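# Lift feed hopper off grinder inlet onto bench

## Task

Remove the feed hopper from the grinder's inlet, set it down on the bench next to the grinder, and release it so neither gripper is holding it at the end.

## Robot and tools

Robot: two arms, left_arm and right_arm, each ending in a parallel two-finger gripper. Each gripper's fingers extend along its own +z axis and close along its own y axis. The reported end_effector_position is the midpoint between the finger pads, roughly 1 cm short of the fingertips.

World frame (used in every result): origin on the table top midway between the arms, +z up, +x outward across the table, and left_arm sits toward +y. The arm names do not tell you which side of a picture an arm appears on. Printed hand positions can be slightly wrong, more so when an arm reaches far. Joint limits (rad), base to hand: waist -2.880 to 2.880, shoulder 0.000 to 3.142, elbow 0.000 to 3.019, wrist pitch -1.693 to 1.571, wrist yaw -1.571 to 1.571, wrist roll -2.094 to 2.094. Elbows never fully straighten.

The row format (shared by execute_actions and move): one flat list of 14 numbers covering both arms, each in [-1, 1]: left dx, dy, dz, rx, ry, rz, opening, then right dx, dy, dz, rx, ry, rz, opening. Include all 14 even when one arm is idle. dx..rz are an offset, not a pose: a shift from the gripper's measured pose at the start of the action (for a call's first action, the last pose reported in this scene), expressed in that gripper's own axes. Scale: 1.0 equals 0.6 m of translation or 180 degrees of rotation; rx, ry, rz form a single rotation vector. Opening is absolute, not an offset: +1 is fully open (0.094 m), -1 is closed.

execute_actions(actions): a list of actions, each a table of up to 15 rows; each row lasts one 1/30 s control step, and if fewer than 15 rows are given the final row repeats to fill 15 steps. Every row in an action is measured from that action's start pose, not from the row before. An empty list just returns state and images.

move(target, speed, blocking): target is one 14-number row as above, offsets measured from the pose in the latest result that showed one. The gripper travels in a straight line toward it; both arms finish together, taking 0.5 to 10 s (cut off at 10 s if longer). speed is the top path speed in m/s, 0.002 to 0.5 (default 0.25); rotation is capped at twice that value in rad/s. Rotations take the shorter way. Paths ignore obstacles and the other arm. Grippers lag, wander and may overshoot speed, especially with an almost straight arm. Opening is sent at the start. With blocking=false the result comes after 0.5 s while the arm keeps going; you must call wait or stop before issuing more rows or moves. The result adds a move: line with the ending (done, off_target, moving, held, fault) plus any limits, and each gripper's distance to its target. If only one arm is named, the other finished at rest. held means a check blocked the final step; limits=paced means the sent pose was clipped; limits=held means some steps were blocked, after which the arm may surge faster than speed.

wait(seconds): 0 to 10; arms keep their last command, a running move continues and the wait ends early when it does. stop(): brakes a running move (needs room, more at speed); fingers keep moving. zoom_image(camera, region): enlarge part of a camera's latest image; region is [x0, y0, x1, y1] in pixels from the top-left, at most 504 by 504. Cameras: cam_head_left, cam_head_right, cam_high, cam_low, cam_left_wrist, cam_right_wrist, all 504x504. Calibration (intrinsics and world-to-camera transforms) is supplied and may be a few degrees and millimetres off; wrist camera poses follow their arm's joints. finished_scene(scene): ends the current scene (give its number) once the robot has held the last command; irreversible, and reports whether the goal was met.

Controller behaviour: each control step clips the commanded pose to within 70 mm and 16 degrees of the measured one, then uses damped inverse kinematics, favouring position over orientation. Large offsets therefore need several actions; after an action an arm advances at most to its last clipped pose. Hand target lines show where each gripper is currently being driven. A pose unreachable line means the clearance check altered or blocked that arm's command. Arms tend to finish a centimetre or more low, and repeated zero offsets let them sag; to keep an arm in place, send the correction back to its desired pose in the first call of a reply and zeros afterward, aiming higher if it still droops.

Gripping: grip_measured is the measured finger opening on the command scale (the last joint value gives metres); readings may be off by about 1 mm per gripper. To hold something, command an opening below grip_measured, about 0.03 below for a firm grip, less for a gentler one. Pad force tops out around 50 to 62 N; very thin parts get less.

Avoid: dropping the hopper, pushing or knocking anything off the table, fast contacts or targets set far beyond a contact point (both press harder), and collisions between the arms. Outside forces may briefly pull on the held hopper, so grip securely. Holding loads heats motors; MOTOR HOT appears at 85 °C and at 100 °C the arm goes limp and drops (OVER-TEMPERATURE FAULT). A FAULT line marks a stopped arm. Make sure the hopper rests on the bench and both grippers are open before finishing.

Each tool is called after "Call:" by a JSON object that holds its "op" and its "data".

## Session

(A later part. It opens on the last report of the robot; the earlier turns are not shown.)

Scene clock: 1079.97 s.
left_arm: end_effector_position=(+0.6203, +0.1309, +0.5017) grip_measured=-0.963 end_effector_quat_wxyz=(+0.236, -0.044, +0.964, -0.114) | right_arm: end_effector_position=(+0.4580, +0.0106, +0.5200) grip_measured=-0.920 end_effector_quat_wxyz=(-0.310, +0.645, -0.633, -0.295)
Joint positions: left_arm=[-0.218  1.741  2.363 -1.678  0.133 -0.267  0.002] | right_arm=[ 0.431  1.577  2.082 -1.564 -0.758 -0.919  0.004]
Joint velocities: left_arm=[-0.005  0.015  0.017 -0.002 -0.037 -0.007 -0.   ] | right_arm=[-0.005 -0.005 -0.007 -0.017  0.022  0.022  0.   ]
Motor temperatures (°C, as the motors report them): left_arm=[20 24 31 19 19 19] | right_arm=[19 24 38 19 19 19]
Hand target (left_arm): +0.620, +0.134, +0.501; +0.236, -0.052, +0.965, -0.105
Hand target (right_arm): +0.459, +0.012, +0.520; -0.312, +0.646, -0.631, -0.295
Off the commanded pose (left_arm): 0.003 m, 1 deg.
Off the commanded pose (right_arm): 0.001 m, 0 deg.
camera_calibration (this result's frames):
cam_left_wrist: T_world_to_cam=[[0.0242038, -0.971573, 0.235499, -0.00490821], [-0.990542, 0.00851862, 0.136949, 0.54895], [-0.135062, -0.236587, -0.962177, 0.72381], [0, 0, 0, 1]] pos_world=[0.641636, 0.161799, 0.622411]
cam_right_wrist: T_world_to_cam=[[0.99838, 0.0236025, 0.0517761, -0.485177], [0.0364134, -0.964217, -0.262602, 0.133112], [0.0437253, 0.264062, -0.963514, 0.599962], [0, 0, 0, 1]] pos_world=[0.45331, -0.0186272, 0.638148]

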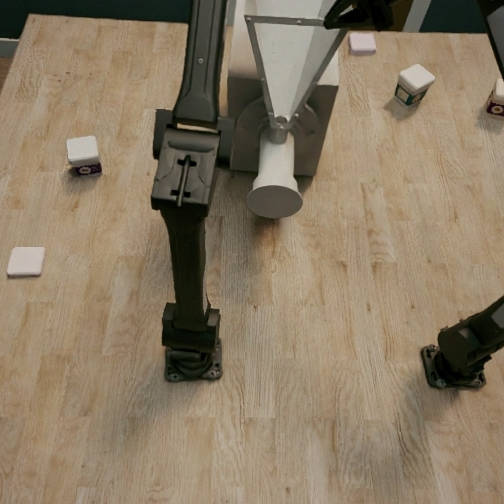

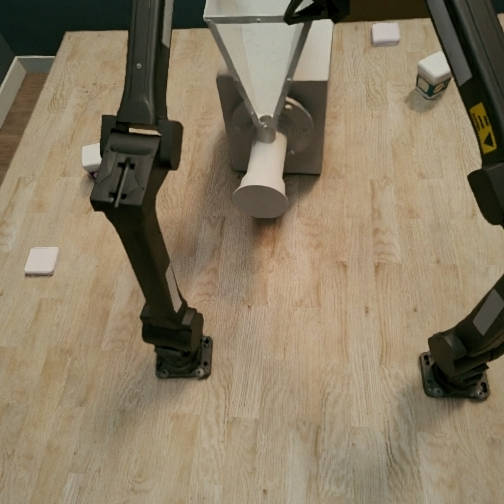

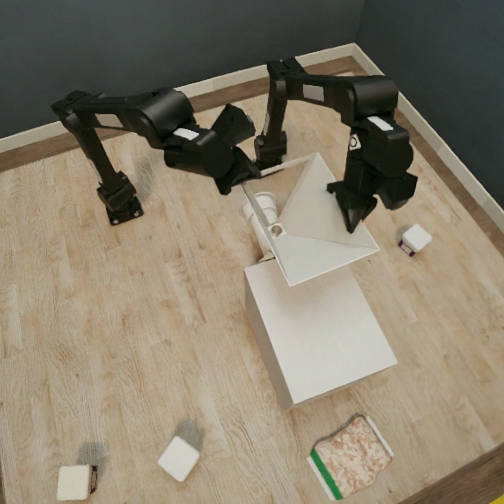

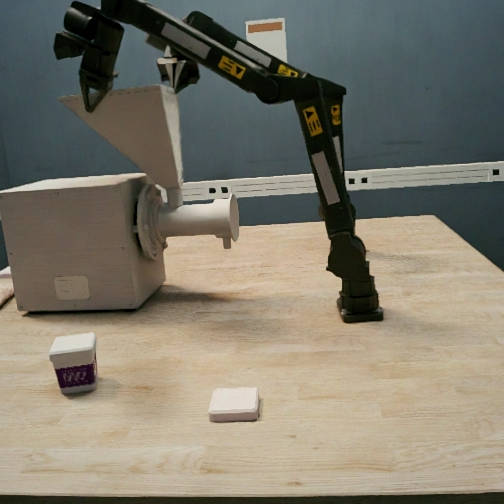

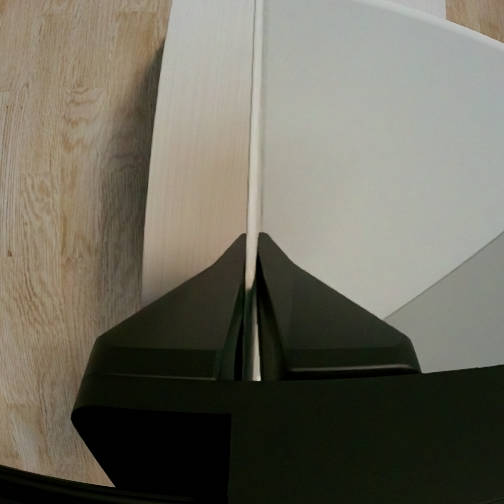

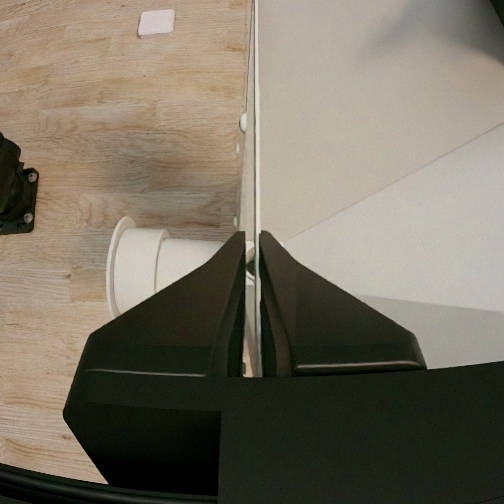

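Call:
{"op": "move", "data": {"target": [-0.089, -0.0481, -0.1725, 0, 0, 0, -1, -0.1288, -0.0044, -0.1056, 0, 0, 0, -1], "speed": 0.04}}

Scene clock: 1095.73 s.
left_arm: end_effector_position=(+0.6216, +0.1309, +0.5040) grip_measured=-0.969 end_effector_quat_wxyz=(+0.230, -0.043, +0.965, -0.121) | right_arm: end_effector_position=(+0.4591, +0.0110, +0.5227) grip_measured=-0.922 end_effector_quat_wxyz=(-0.270, +0.637, -0.655, -0.302)
Joint positions: left_arm=[-0.212  1.762  2.401 -1.705  0.151 -0.262  0.001] | right_arm=[ 0.434  1.648  2.208 -1.705 -0.741 -0.91   0.004]
Joint velocities: left_arm=[ 0.005 -0.015 -0.007 -0.002  0.037 -0.007  0.002] | right_arm=[-0.015 -0.005 -0.017 -0.007  0.022 -0.022 -0.   ]
Motor temperatures (°C, as the motors report them): left_arm=[20 24 32 19 20 19] | right_arm=[19 24 39 19 20 19]
Hand target (left_arm): +0.612, +0.132, +0.569; +0.301, -0.047, +0.943, -0.131
Hand target (right_arm): +0.450, +0.006, +0.589; -0.335, +0.634, -0.632, -0.293
Off the commanded pose (left_arm): 0.118 m, 1 deg; position clipped at the last step of the last action.
Off the commanded pose (right_arm): 0.097 m, 5 deg; position clipped at the last step of the last action.
joint sent to its limit (left arm) — the command would take joint 4 (wrist pitch) past its lower limit, so that joint was sent only as far as its limit.
joint sent to its limit (right arm) — the command would take joint 4 (wrist pitch) past its lower limit, so that joint was sent only as far as its limit.
move: off_target (left_arm, right_arm); limits=paced
camera_calibration (this result's frames):
cam_left_wrist: T_world_to_cam=[[0.0196472, -0.968705, 0.247436, -0.00897323], [-0.98904, 0.0173916, 0.146621, 0.542893], [-0.146335, -0.247605, -0.957746, 0.732387], [0, 0, 0, 1]] pos_world=[0.644293, 0.163208, 0.624062]
cam_right_wrist: T_world_to_cam=[[0.999554, 0.014094, -0.026324, -0.446094], [0.00814761, -0.976876, -0.213652, 0.121698], [-0.0287265, 0.213342, -0.976555, 0.643055], [0, 0, 0, 1]] pos_world=[0.463376, -0.0120197, 0.642237]

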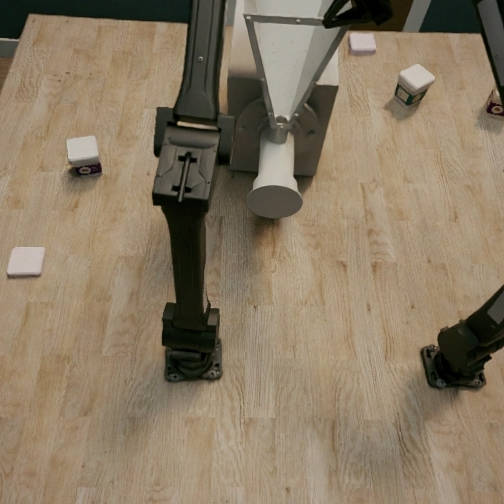

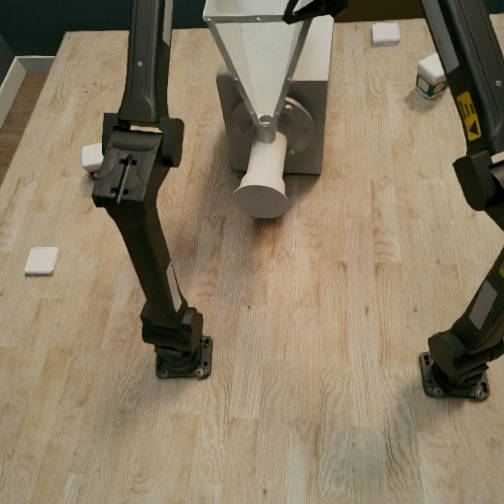

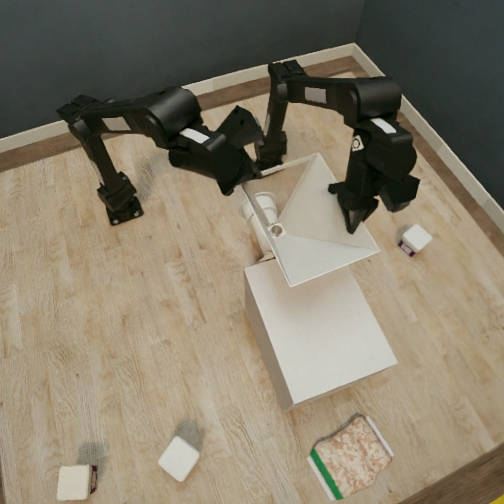

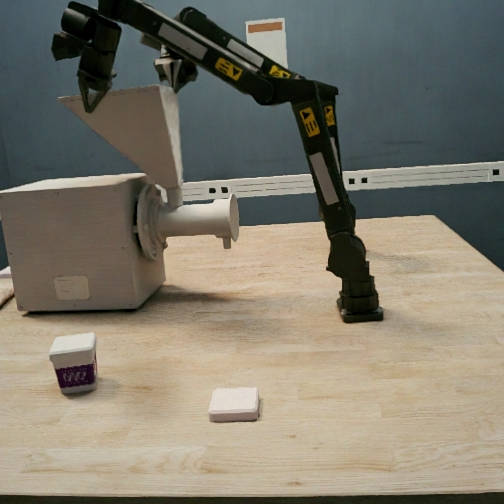

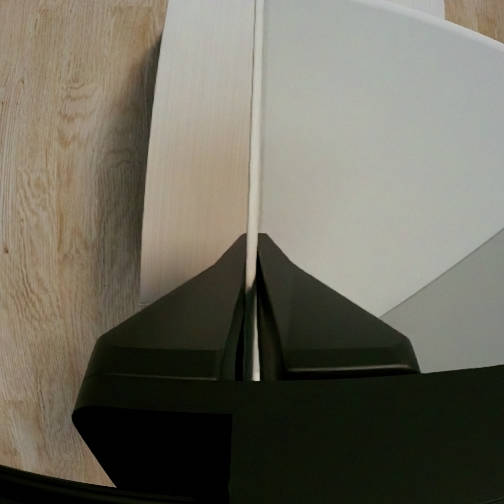

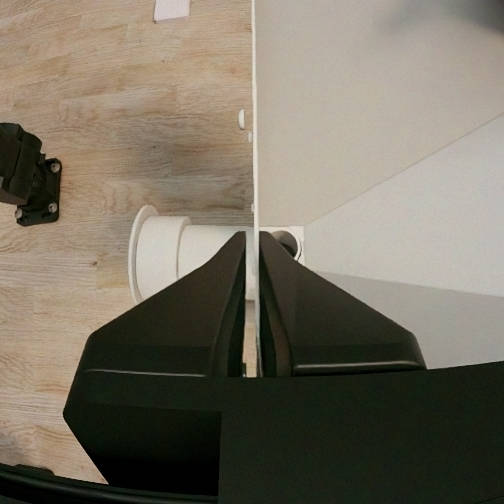

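Call:
{"op": "execute_actions", "data": {"actions": [[[0, 0, 0, 0, 0, 0, -1, 0, 0, 0, 0, 0, 0, -1]], [[0, 0, 0, 0, 0, 0, -1, 0, 0, 0, 0, 0, 0, -1]]]}}

Call:
{"op": "zoom_image", "data": {"camera": "cam_low", "region": [130, 150, 230, 230]}}

Call:
{"op": "zoom_image", "data": {"camera": "cam_high", "region": [230, 190, 320, 270]}}

Scene clock: 1101.47 s.
left_arm: end_effector_position=(+0.6215, +0.1303, +0.5012) grip_measured=-0.970 end_effector_quat_wxyz=(+0.225, -0.043, +0.965, -0.126) | right_arm: end_effector_position=(+0.4585, +0.0112, +0.5204) grip_measured=-0.922 end_effector_quat_wxyz=(-0.269, +0.641, -0.652, -0.302)
Joint positions: left_arm=[-0.209  1.762  2.394 -1.705  0.164 -0.262  0.001] | right_arm=[ 0.435  1.647  2.201 -1.705 -0.743 -0.922  0.004]
Joint velocities: left_arm=[-0.015  0.005 -0.012 -0.012  0.051  0.037  0.   ] | right_arm=[-0.005 -0.005  0.007 -0.007  0.022 -0.022 -0.001]
Motor temperatures (°C, as the motors report them): left_arm=[20 24 34 19 20 19] | right_arm=[19 24 42 19 20 19]
Hand target (left_arm): +0.622, +0.130, +0.501; +0.226, -0.043, +0.965, -0.124
Hand target (right_arm): +0.459, +0.011, +0.521; -0.269, +0.640, -0.653, -0.302
Off the commanded pose (left_arm): 0.000 m, 0 deg.
Off the commanded pose (right_arm): 0.000 m, 0 deg.
camera_calibration (this result's frames):
cam_left_wrist: T_world_to_cam=[[0.018047, -0.966222, 0.25708, -0.0130643], [-0.987663, 0.0227736, 0.154927, 0.537506], [-0.155548, -0.256705, -0.953891, 0.734544], [0, 0, 0, 1]] pos_world=[0.645368, 0.163697, 0.620759]
cam_right_wrist: T_world_to_cam=[[0.999439, 0.02318, -0.0241738, -0.446734], [0.0175145, -0.976964, -0.212682, 0.116601], [-0.0285469, 0.212139, -0.976822, 0.640798], [0, 0, 0, 1]] pos_world=[0.462734, -0.0116686, 0.639945]

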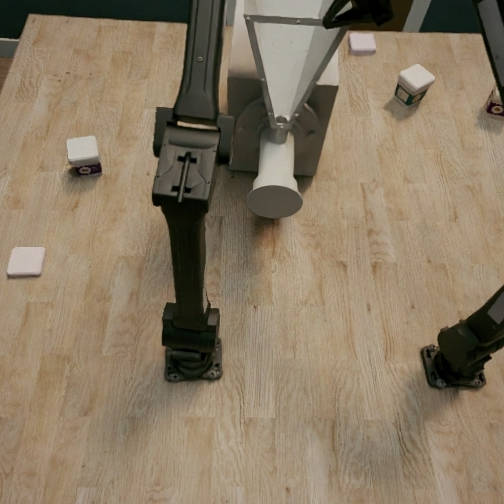

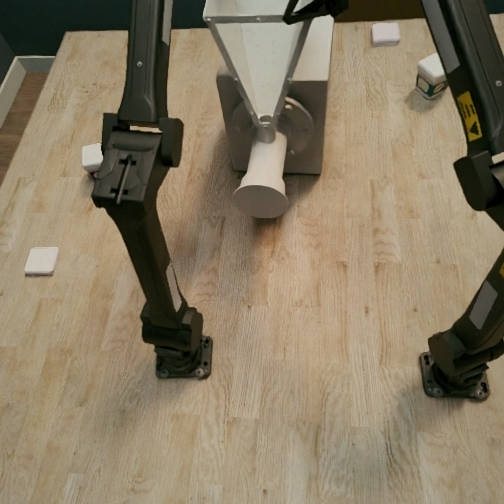

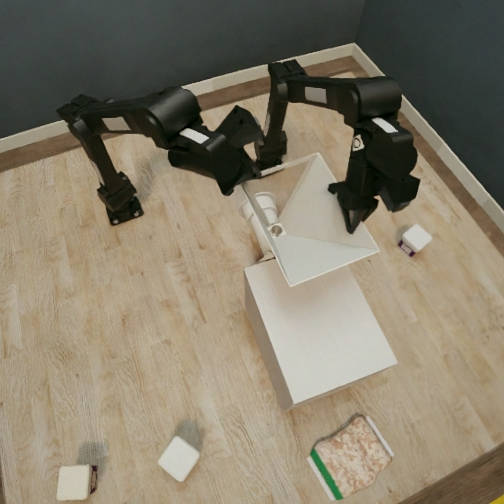

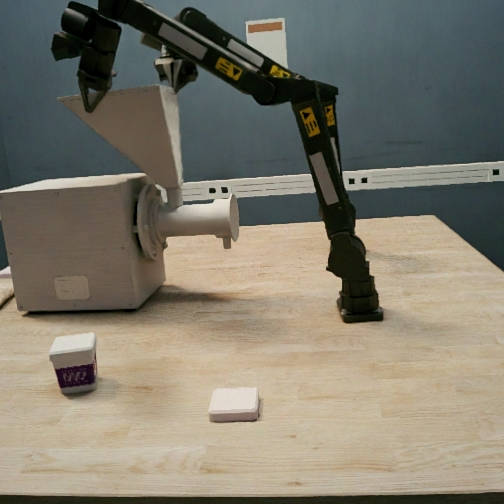

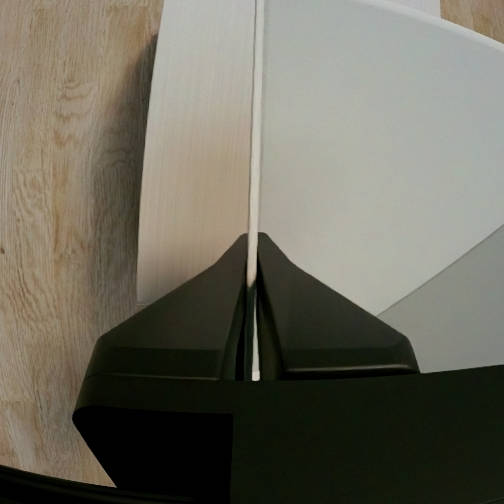

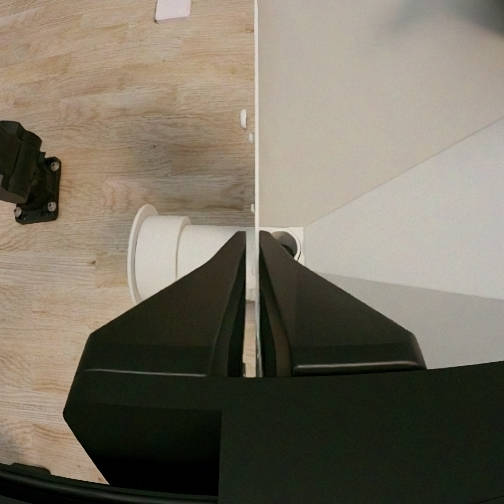

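Region (130, 150, 230, 230) of cam_low's 504x504 image, scaled by 5.040, with more detail than that image has; it fills the top 403 rows of this view, and the rest is white.

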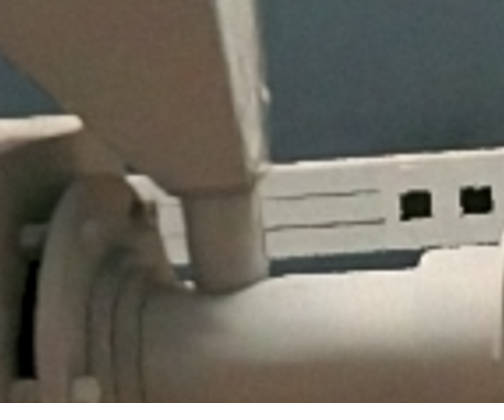

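Region (230, 190, 320, 270) of cam_high's 504x504 image, scaled by 5.600, with more detail than that image has.

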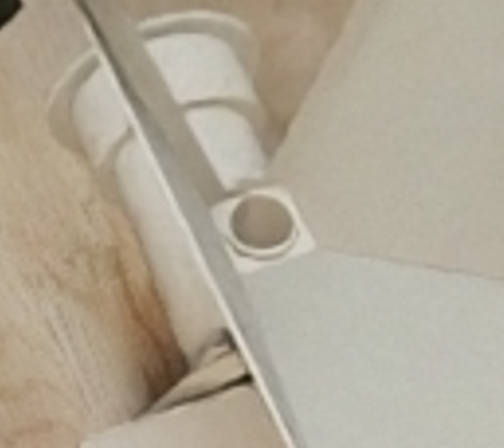

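Call:
{"op": "execute_actions", "data": {"actions": [[[0, 0, 0, 0, 0, 0, -1, 0, 0, 0, 0, 0, 0, -0.7]], [[0, 0, 0, 0, 0, 0, -1, 0, 0, 0, 0, 0, 0, 0.0]], [[0, 0, 0, 0, 0, 0, -1, 0, 0, -0.06, 0, 0, 0, 0.0]], [[0, 0, 0, 0, 0, 0, -1, 0, 0, -0.07, 0, 0, 0, 0.0]]]}}

Scene clock: 1198.37 s.
left_arm: end_effector_position=(+0.6213, +0.1295, +0.5013) grip_measured=-0.971 end_effector_quat_wxyz=(+0.225, -0.041, +0.965, -0.128) | right_arm: end_effector_position=(+0.4557, -0.0496, +0.5701) grip_measured=-0.002 end_effector_quat_wxyz=(+0.330, -0.606, +0.661, +0.295)
Joint positions: left_arm=[-0.209  1.762  2.394 -1.705  0.169 -0.26   0.001] | right_arm=[ 0.312  1.555  2.198 -1.705 -0.8   -0.923  0.047]
Joint velocities: left_arm=[-0.015 -0.005 -0.002  0.002  0.051 -0.037  0.   ] | right_arm=[-0.005  0.015 -0.002 -0.012 -0.037 -0.066  0.001]
Motor temperatures (°C, as the motors report them): left_arm=[20 25 29 19 19 19] | right_arm=[19 24 37 19 20 19]
Hand target (left_arm): +0.621, +0.130, +0.501; +0.225, -0.041, +0.965, -0.128
Hand target (right_arm): +0.457, -0.048, +0.570; -0.331, +0.609, -0.658, -0.295
Off the commanded pose (left_arm): 0.000 m, 0 deg.
Off the commanded pose (right_arm): 0.003 m, 5 deg.
joint sent to its limit (right arm) — the command would take joint 4 (wrist pitch) past its lower limit, so that joint was sent only as far as its limit.
camera_calibration (this result's frames):
cam_left_wrist: T_world_to_cam=[[0.0143635, -0.965473, 0.260108, -0.0131527], [-0.987553, 0.0270518, 0.154945, 0.536712], [-0.156632, -0.259096, -0.953066, 0.735002], [0, 0, 0, 1]] pos_world=[0.645344, 0.163219, 0.620766]
cam_right_wrist: T_world_to_cam=[[0.996612, -0.0737398, 0.0364323, -0.479351], [-0.0598376, -0.953948, -0.293944, 0.150468], [0.0564299, 0.290768, -0.955128, 0.654963], [0, 0, 0, 1]] pos_world=[0.449771, -0.082251, 0.687266]

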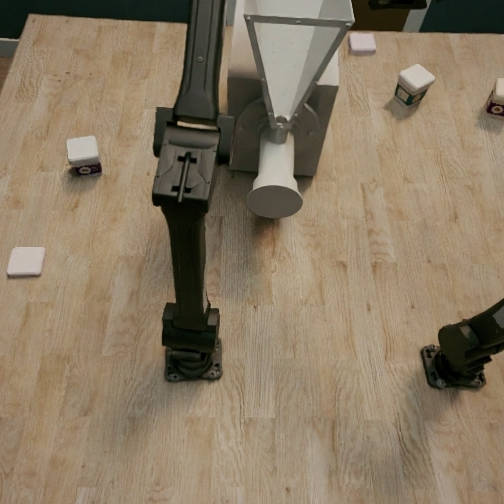

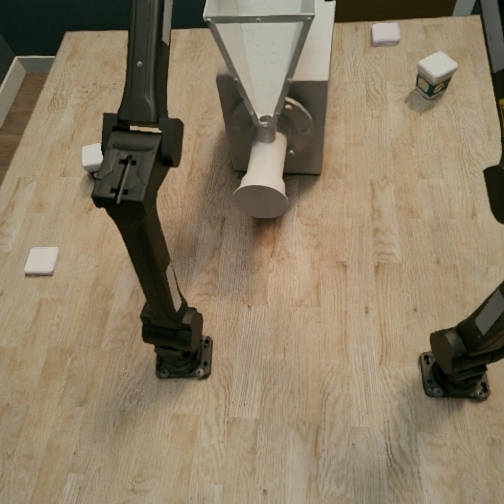

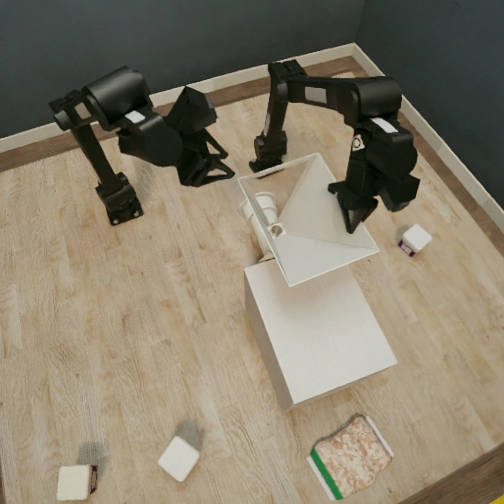

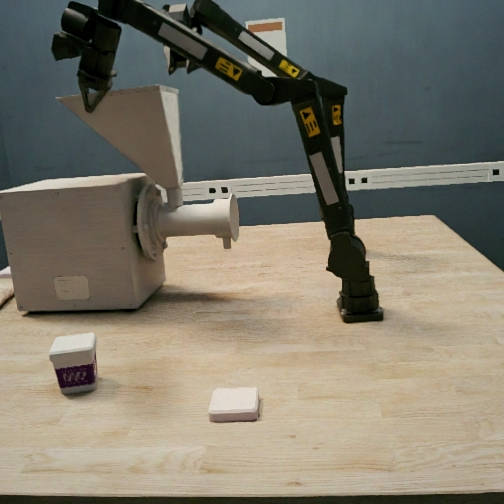

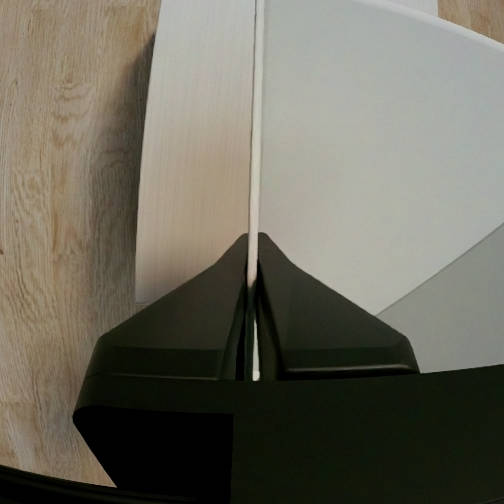

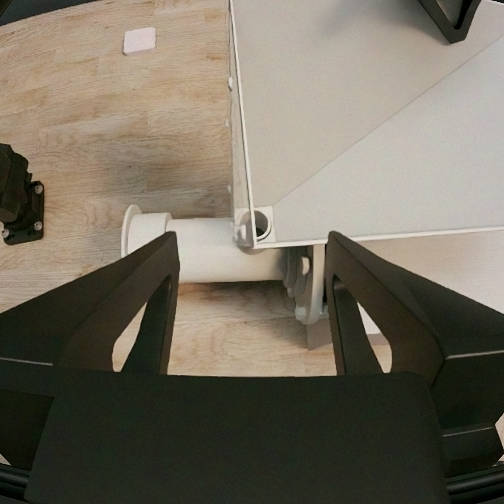

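Call:
{"op": "execute_actions", "data": {"actions": [[[0, 0, 0, 0, 0, 0, -0.7, 0, 0, 0, 0, 0, 0, 0.0]], [[0, 0, 0, 0, 0, 0, -0.3, 0, 0, 0, 0, 0, 0, 0.0]]]}}

Call:
{"op": "move", "data": {"target": [-0.0214, -0.0064, -0.0434, 0, -0.067, 0, -0.3, 0.1105, 0.159, 0.0452, 0.259, -0.062, 0.160, 0.2], "speed": 0.2}}

Scene clock: 1237.87 s.
left_arm: end_effector_position=(+0.6215, +0.1298, +0.4968) grip_measured=-0.303 end_effector_quat_wxyz=(+0.220, -0.042, +0.966, -0.126) | right_arm: end_effector_position=(+0.4557, -0.0496, +0.5701) grip_measured=-0.002 end_effector_quat_wxyz=(+0.330, -0.606, +0.661, +0.295)
Joint positions: left_arm=[-0.209  1.762  2.383 -1.705  0.167 -0.26   0.033] | right_arm=[ 0.312  1.555  2.198 -1.705 -0.8   -0.923  0.047]
Joint velocities: left_arm=[-0.005  0.005  0.007 -0.002 -0.007  0.007  0.   ] | right_arm=[-0.005 -0.015 -0.012 -0.007  0.022 -0.022 -0.001]
Motor temperatures (°C, as the motors report them): left_arm=[20 25 29 19 19 19] | right_arm=[19 24 37 19 20 19]
Hand target (left_arm): +0.621, +0.130, +0.499; +0.223, -0.041, +0.966, -0.127
Hand target (right_arm): +0.456, -0.050, +0.570; -0.330, +0.606, -0.661, -0.295
Off the commanded pose (left_arm): 0.002 m, 0 deg.
Off the commanded pose (right_arm): 0.000 m, 0 deg.
camera_calibration (this result's frames):
cam_left_wrist: T_world_to_cam=[[0.0177544, -0.966169, 0.257298, -0.012355], [-0.985905, 0.0259012, 0.165291, 0.531553], [-0.166364, -0.256606, -0.952091, 0.735973], [0, 0, 0, 1]] pos_world=[0.646719, 0.16315, 0.616031]
cam_right_wrist: T_world_to_cam=[[0.996612, -0.0737398, 0.0364323, -0.479351], [-0.0598376, -0.953948, -0.293944, 0.150468], [0.0564299, 0.290768, -0.955128, 0.654963], [0, 0, 0, 1]] pos_world=[0.449771, -0.082251, 0.687266]

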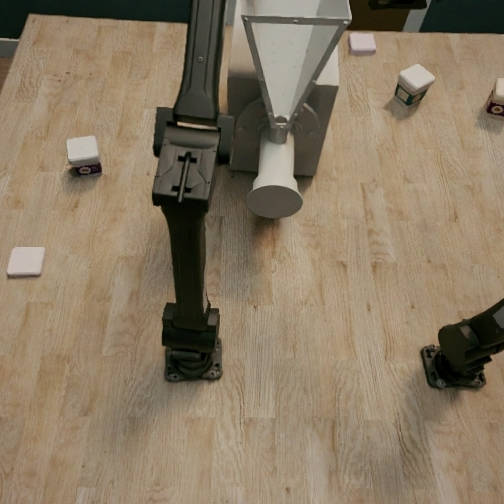

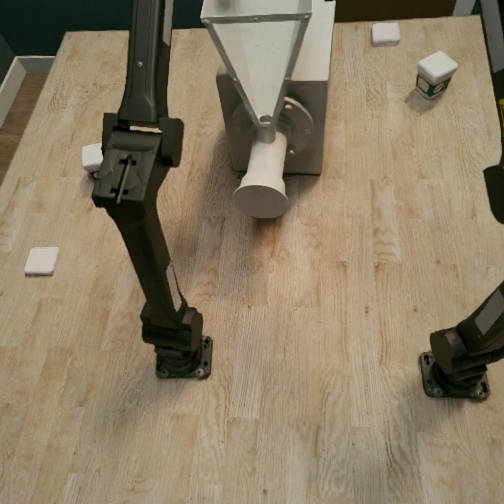

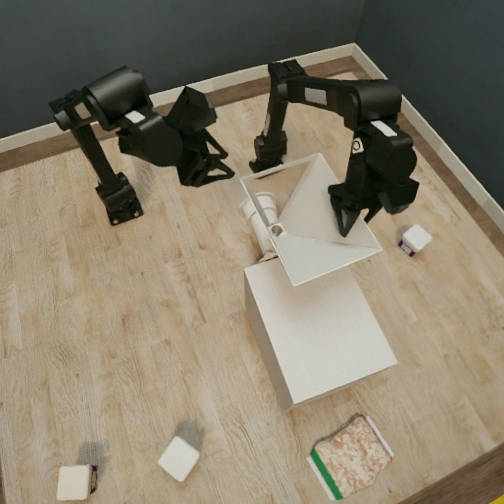

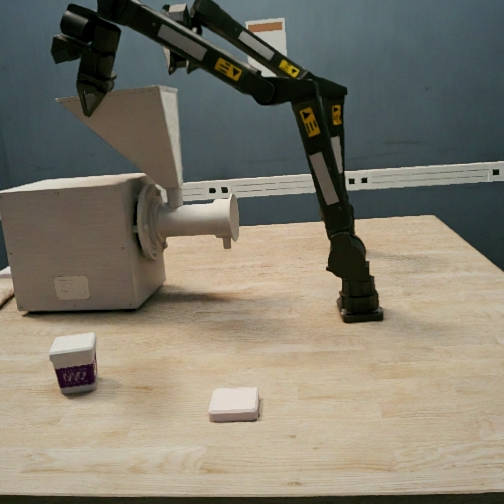

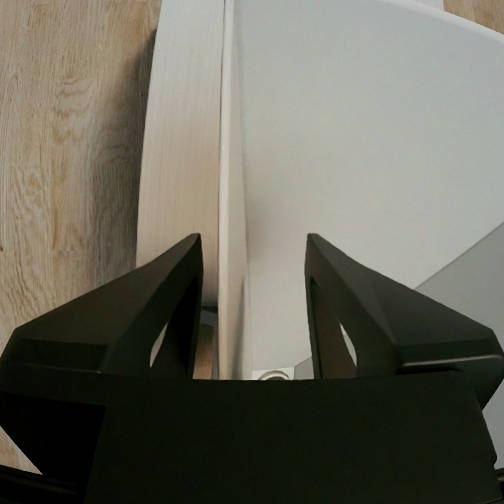

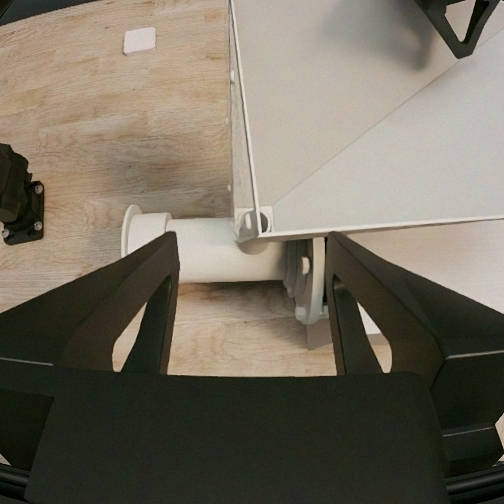

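Scene clock: 1240.80 s.
left_arm: end_effector_position=(+0.6286, +0.1387, +0.5063) grip_measured=-0.303 end_effector_quat_wxyz=(+0.300, -0.055, +0.945, -0.116) | right_arm: end_effector_position=(+0.3620, -0.0591, +0.4941) grip_measured=+0.198 end_effector_quat_wxyz=(+0.512, -0.229, +0.818, +0.125)
Joint positions: left_arm=[-0.209  1.643  2.189 -1.47   0.109 -0.285  0.033] | right_arm=[ 0.775  0.915  1.269 -0.832  0.264  0.1    0.056]
Joint velocities: left_arm=[ 0.005  0.015  0.012 -0.002 -0.007  0.051 -0.   ] | right_arm=[-0.015  0.015 -0.002 -0.002 -0.037 -0.022  0.   ]
Motor temperatures (°C, as the motors report them): left_arm=[20 25 29 19 19 19] | right_arm=[19 24 37 19 20 19]
Hand target (left_arm): +0.621, +0.134, +0.525; +0.320, -0.054, +0.938, -0.123
Hand target (right_arm): +0.360, -0.057, +0.497; +0.518, -0.225, +0.815, +0.132
Off the commanded pose (left_arm): 0.021 m, 3 deg.
Off the commanded pose (right_arm): 0.006 m, 2 deg.
move: off_target (left_arm)
camera_calibration (this result's frames):
cam_left_wrist: T_world_to_cam=[[0.0276649, -0.968681, 0.246761, -0.00684199], [-0.999617, -0.0268223, 0.00677593, 0.632929], [0.0000549697, -0.246854, -0.969053, 0.651198], [0, 0, 0, 1]] pos_world=[0.632841, 0.1711, 0.628445]
cam_right_wrist: T_world_to_cam=[[0.51181, -0.857034, 0.0595227, -0.266092], [-0.742337, -0.47606, -0.47149, 0.476555], [0.432419, 0.197127, -0.87986, 0.411576], [0, 0, 0, 1]] pos_world=[0.311979, -0.0823135, 0.602659]

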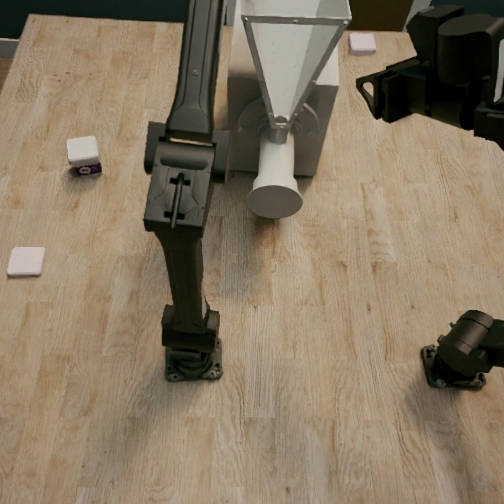

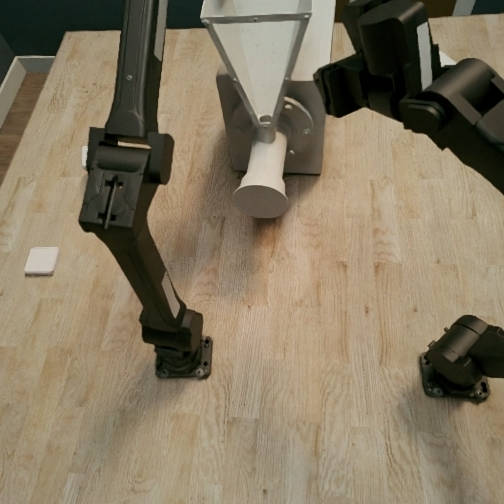

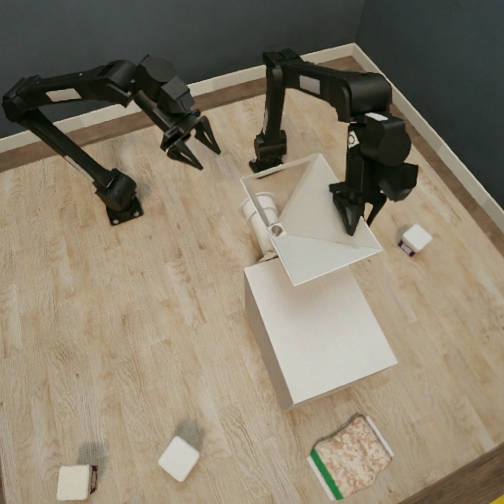

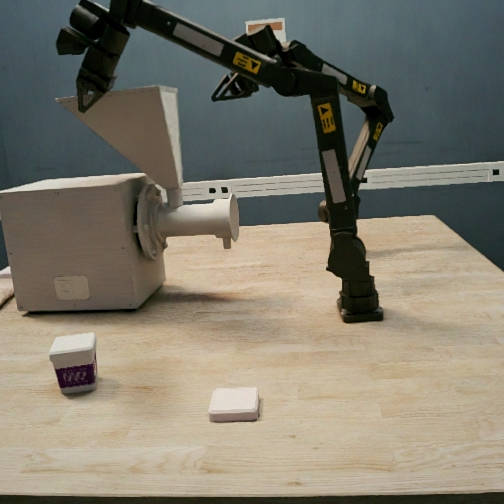

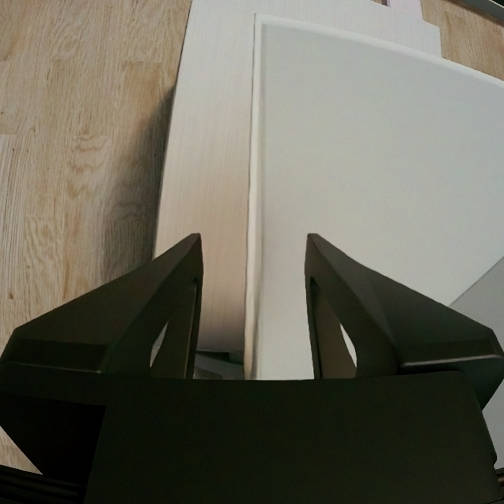

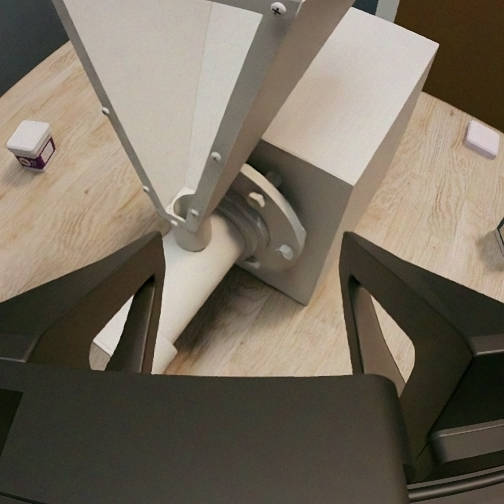

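Call:
{"op": "zoom_image", "data": {"camera": "cam_right_wrist", "region": [120, 150, 320, 310]}}

Region (120, 150, 320, 310) of cam_right_wrist's 504x504 image, scaled by 2.520, with more detail than that image has; it fills the top 403 rows of this view, and the rest is white.

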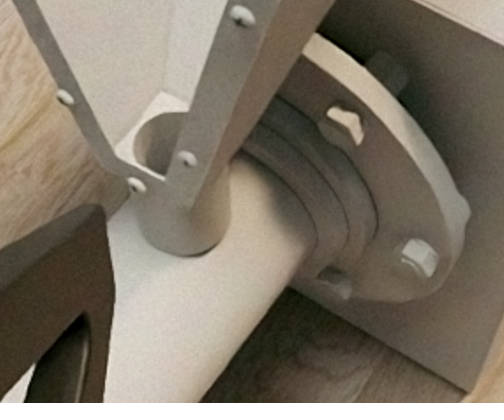

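Call:
{"op": "move", "data": {"target": [-0.0057, -0.0148, -0.0305, 0, -0.015, 0, -0.3, 0.2272, 0.085, 0.192, 0, 0, 0, 0.2], "speed": 0.15}}

Scene clock: 1264.77 s.
left_arm: end_effector_position=(+0.6286, +0.1415, +0.5049) grip_measured=-0.303 end_effector_quat_wxyz=(+0.301, -0.060, +0.946, -0.108) | right_arm: end_effector_position=(+0.3790, -0.0006, +0.3168) grip_measured=+0.198 end_effector_quat_wxyz=(+0.508, -0.232, +0.821, +0.117)
Joint positions: left_arm=[-0.21   1.64   2.182 -1.468  0.091 -0.289  0.033] | right_arm=[ 0.866  1.025  0.872 -0.355  0.35   0.14   0.056]
Joint velocities: left_arm=[-0.005 -0.015 -0.012  0.027 -0.007 -0.022  0.   ] | right_arm=[-0.005  0.015  0.027  0.007  0.037 -0.007 -0.001]
Motor temperatures (°C, as the motors report them): left_arm=[20 25 29 19 19 19] | right_arm=[19 23 38 19 19 19]
Hand target (left_arm): +0.620, +0.135, +0.525; +0.322, -0.057, +0.938, -0.116
Hand target (right_arm): +0.378, +0.004, +0.320; +0.513, -0.229, +0.818, +0.124
Off the commanded pose (left_arm): 0.023 m, 3 deg.
Off the commanded pose (right_arm): 0.005 m, 1 deg.
move: off_target (left_arm)
camera_calibration (this result's frames):
cam_left_wrist: T_world_to_cam=[[0.0411465, -0.971228, 0.23457, -0.00575407], [-0.999148, -0.0407247, 0.00664414, 0.634758], [0.00309983, -0.234644, -0.972076, 0.648337], [0, 0, 0, 1]] pos_world=[0.632444, 0.17239, 0.627365]
cam_right_wrist: T_world_to_cam=[[0.508966, -0.85775, 0.072232, -0.21709], [-0.746912, -0.481788, -0.45826, 0.430907], [0.427874, 0.179288, -0.885878, 0.240277], [0, 0, 0, 1]] pos_world=[0.329533, -0.0216819, 0.426005]

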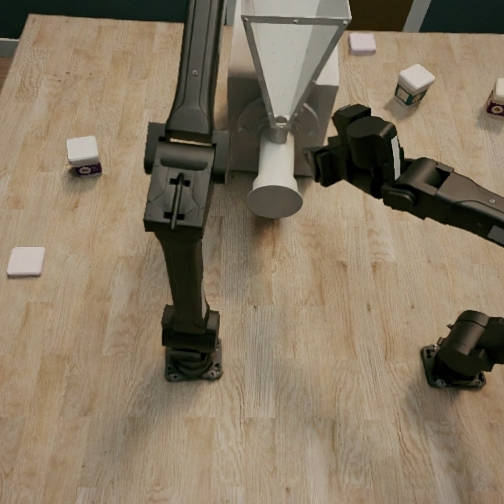

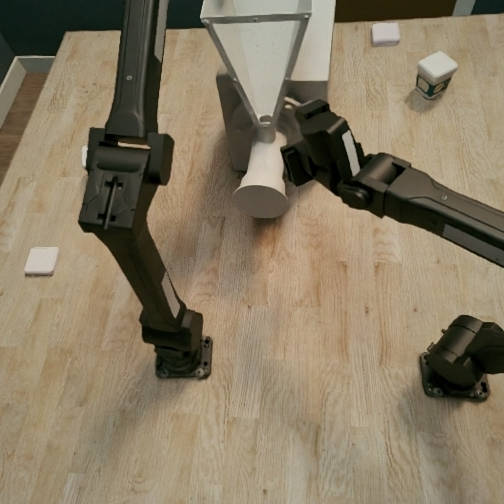

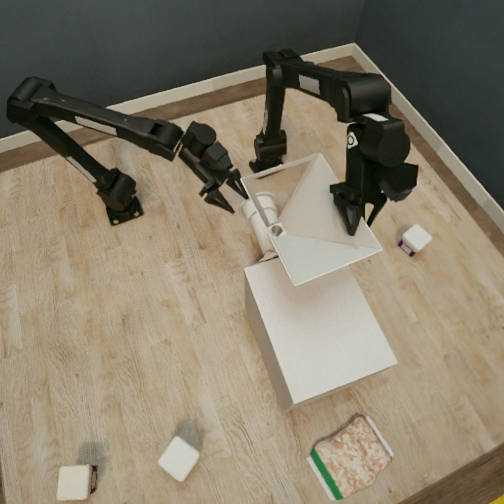

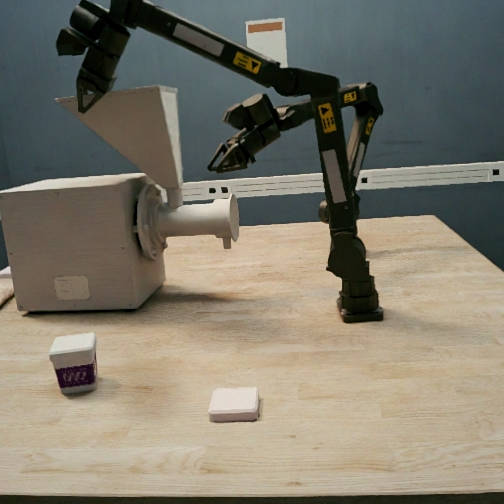

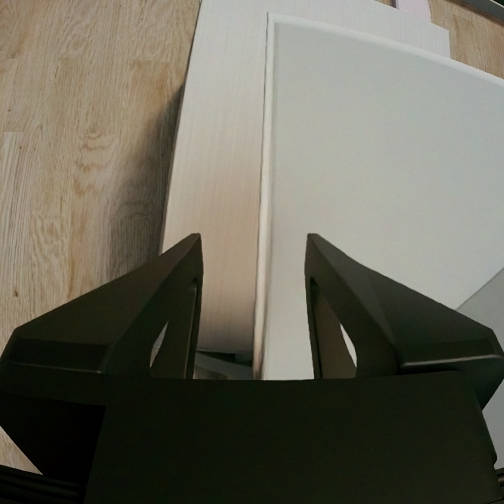

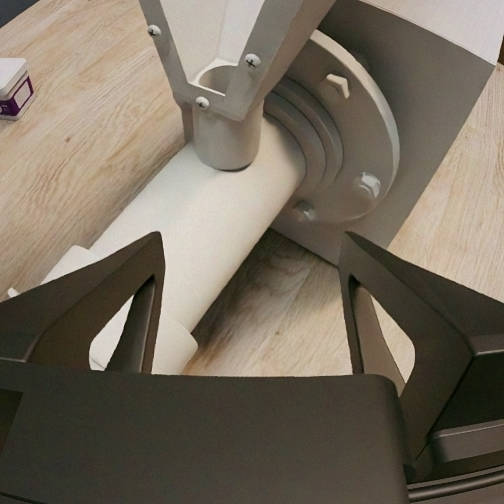

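Call:
{"op": "move", "data": {"target": [-0.0057, -0.0148, -0.0305, 0, -0.015, 0, -0.3, -0.0078, 0.0187, 0.125, 0, 0, 0, 0.2], "speed": 0.08}}

Scene clock: 1282.83 s.
left_arm: end_effector_position=(+0.6286, +0.1438, +0.5029) grip_measured=-0.303 end_effector_quat_wxyz=(+0.301, -0.064, +0.946, -0.100) | right_arm: end_effector_position=(+0.4186, +0.0318, +0.2560) grip_measured=+0.198 end_effector_quat_wxyz=(+0.485, -0.242, +0.834, +0.105)
Joint positions: left_arm=[-0.212  1.638  2.176 -1.466  0.071 -0.293  0.033] | right_arm=[ 0.835  1.226  0.887 -0.225  0.317  0.126  0.056]
Joint velocities: left_arm=[ 0.005 -0.005 -0.002 -0.007 -0.007 -0.051  0.001] | right_arm=[-0.005 -0.015 -0.007  0.007  0.022 -0.051 -0.001]
Motor temperatures (°C, as the motors report them): left_arm=[20 25 29 19 19 19] | right_arm=[19 23 39 19 19 19]
Hand target (left_arm): +0.620, +0.137, +0.523; +0.323, -0.062, +0.938, -0.107
Hand target (right_arm): +0.433, +0.041, +0.287; +0.508, -0.231, +0.821, +0.117
Off the commanded pose (left_arm): 0.023 m, 3 deg.
Off the commanded pose (right_arm): 0.035 m, 3 deg.
move: off_target (left_arm, right_arm)
camera_calibration (this result's frames):
cam_left_wrist: T_world_to_cam=[[0.0544864, -0.973709, 0.221185, -0.00436295], [-0.998504, -0.0541531, 0.00757554, 0.635953], [0.00460149, -0.221267, -0.975202, 0.645644], [0, 0, 0, 1]] pos_world=[0.632268, 0.17305, 0.625781]
cam_right_wrist: T_world_to_cam=[[0.516012, -0.852169, 0.0868353, -0.211915], [-0.763442, -0.503506, -0.404523, 0.442157], [0.388443, 0.142445, -0.910396, 0.187611], [0, 0, 0, 1]] pos_world=[0.374036, 0.0153168, 0.368064]

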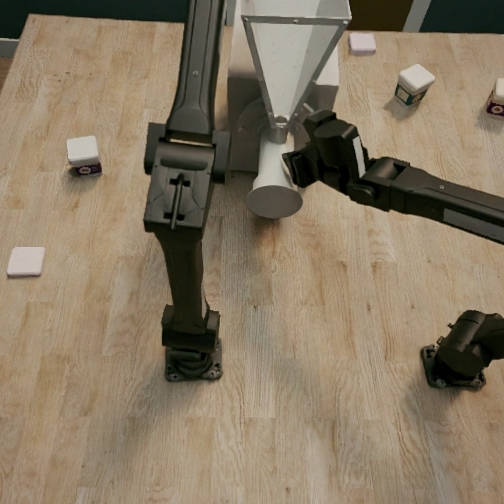

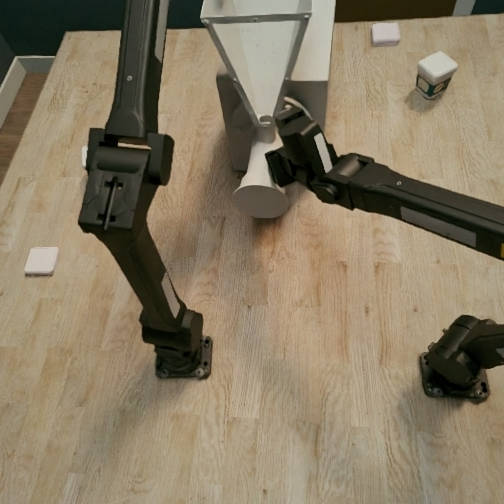

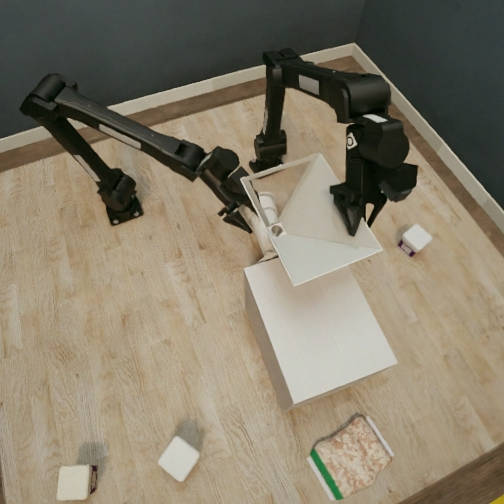

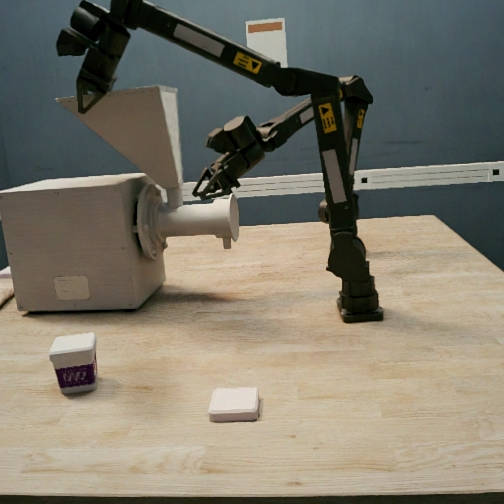

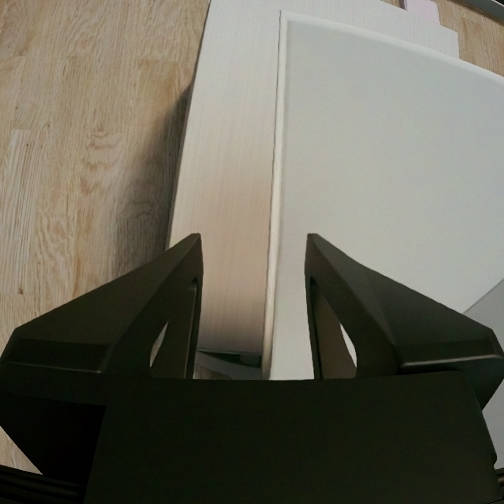

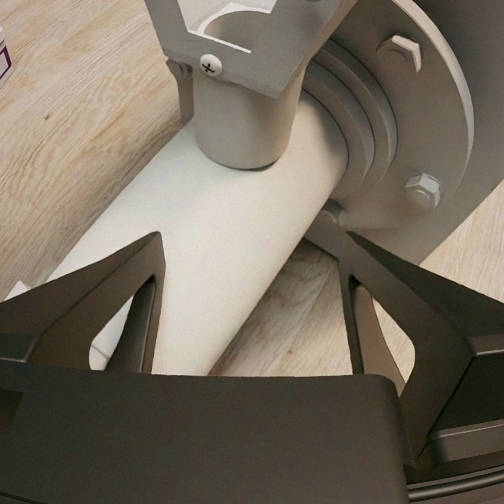

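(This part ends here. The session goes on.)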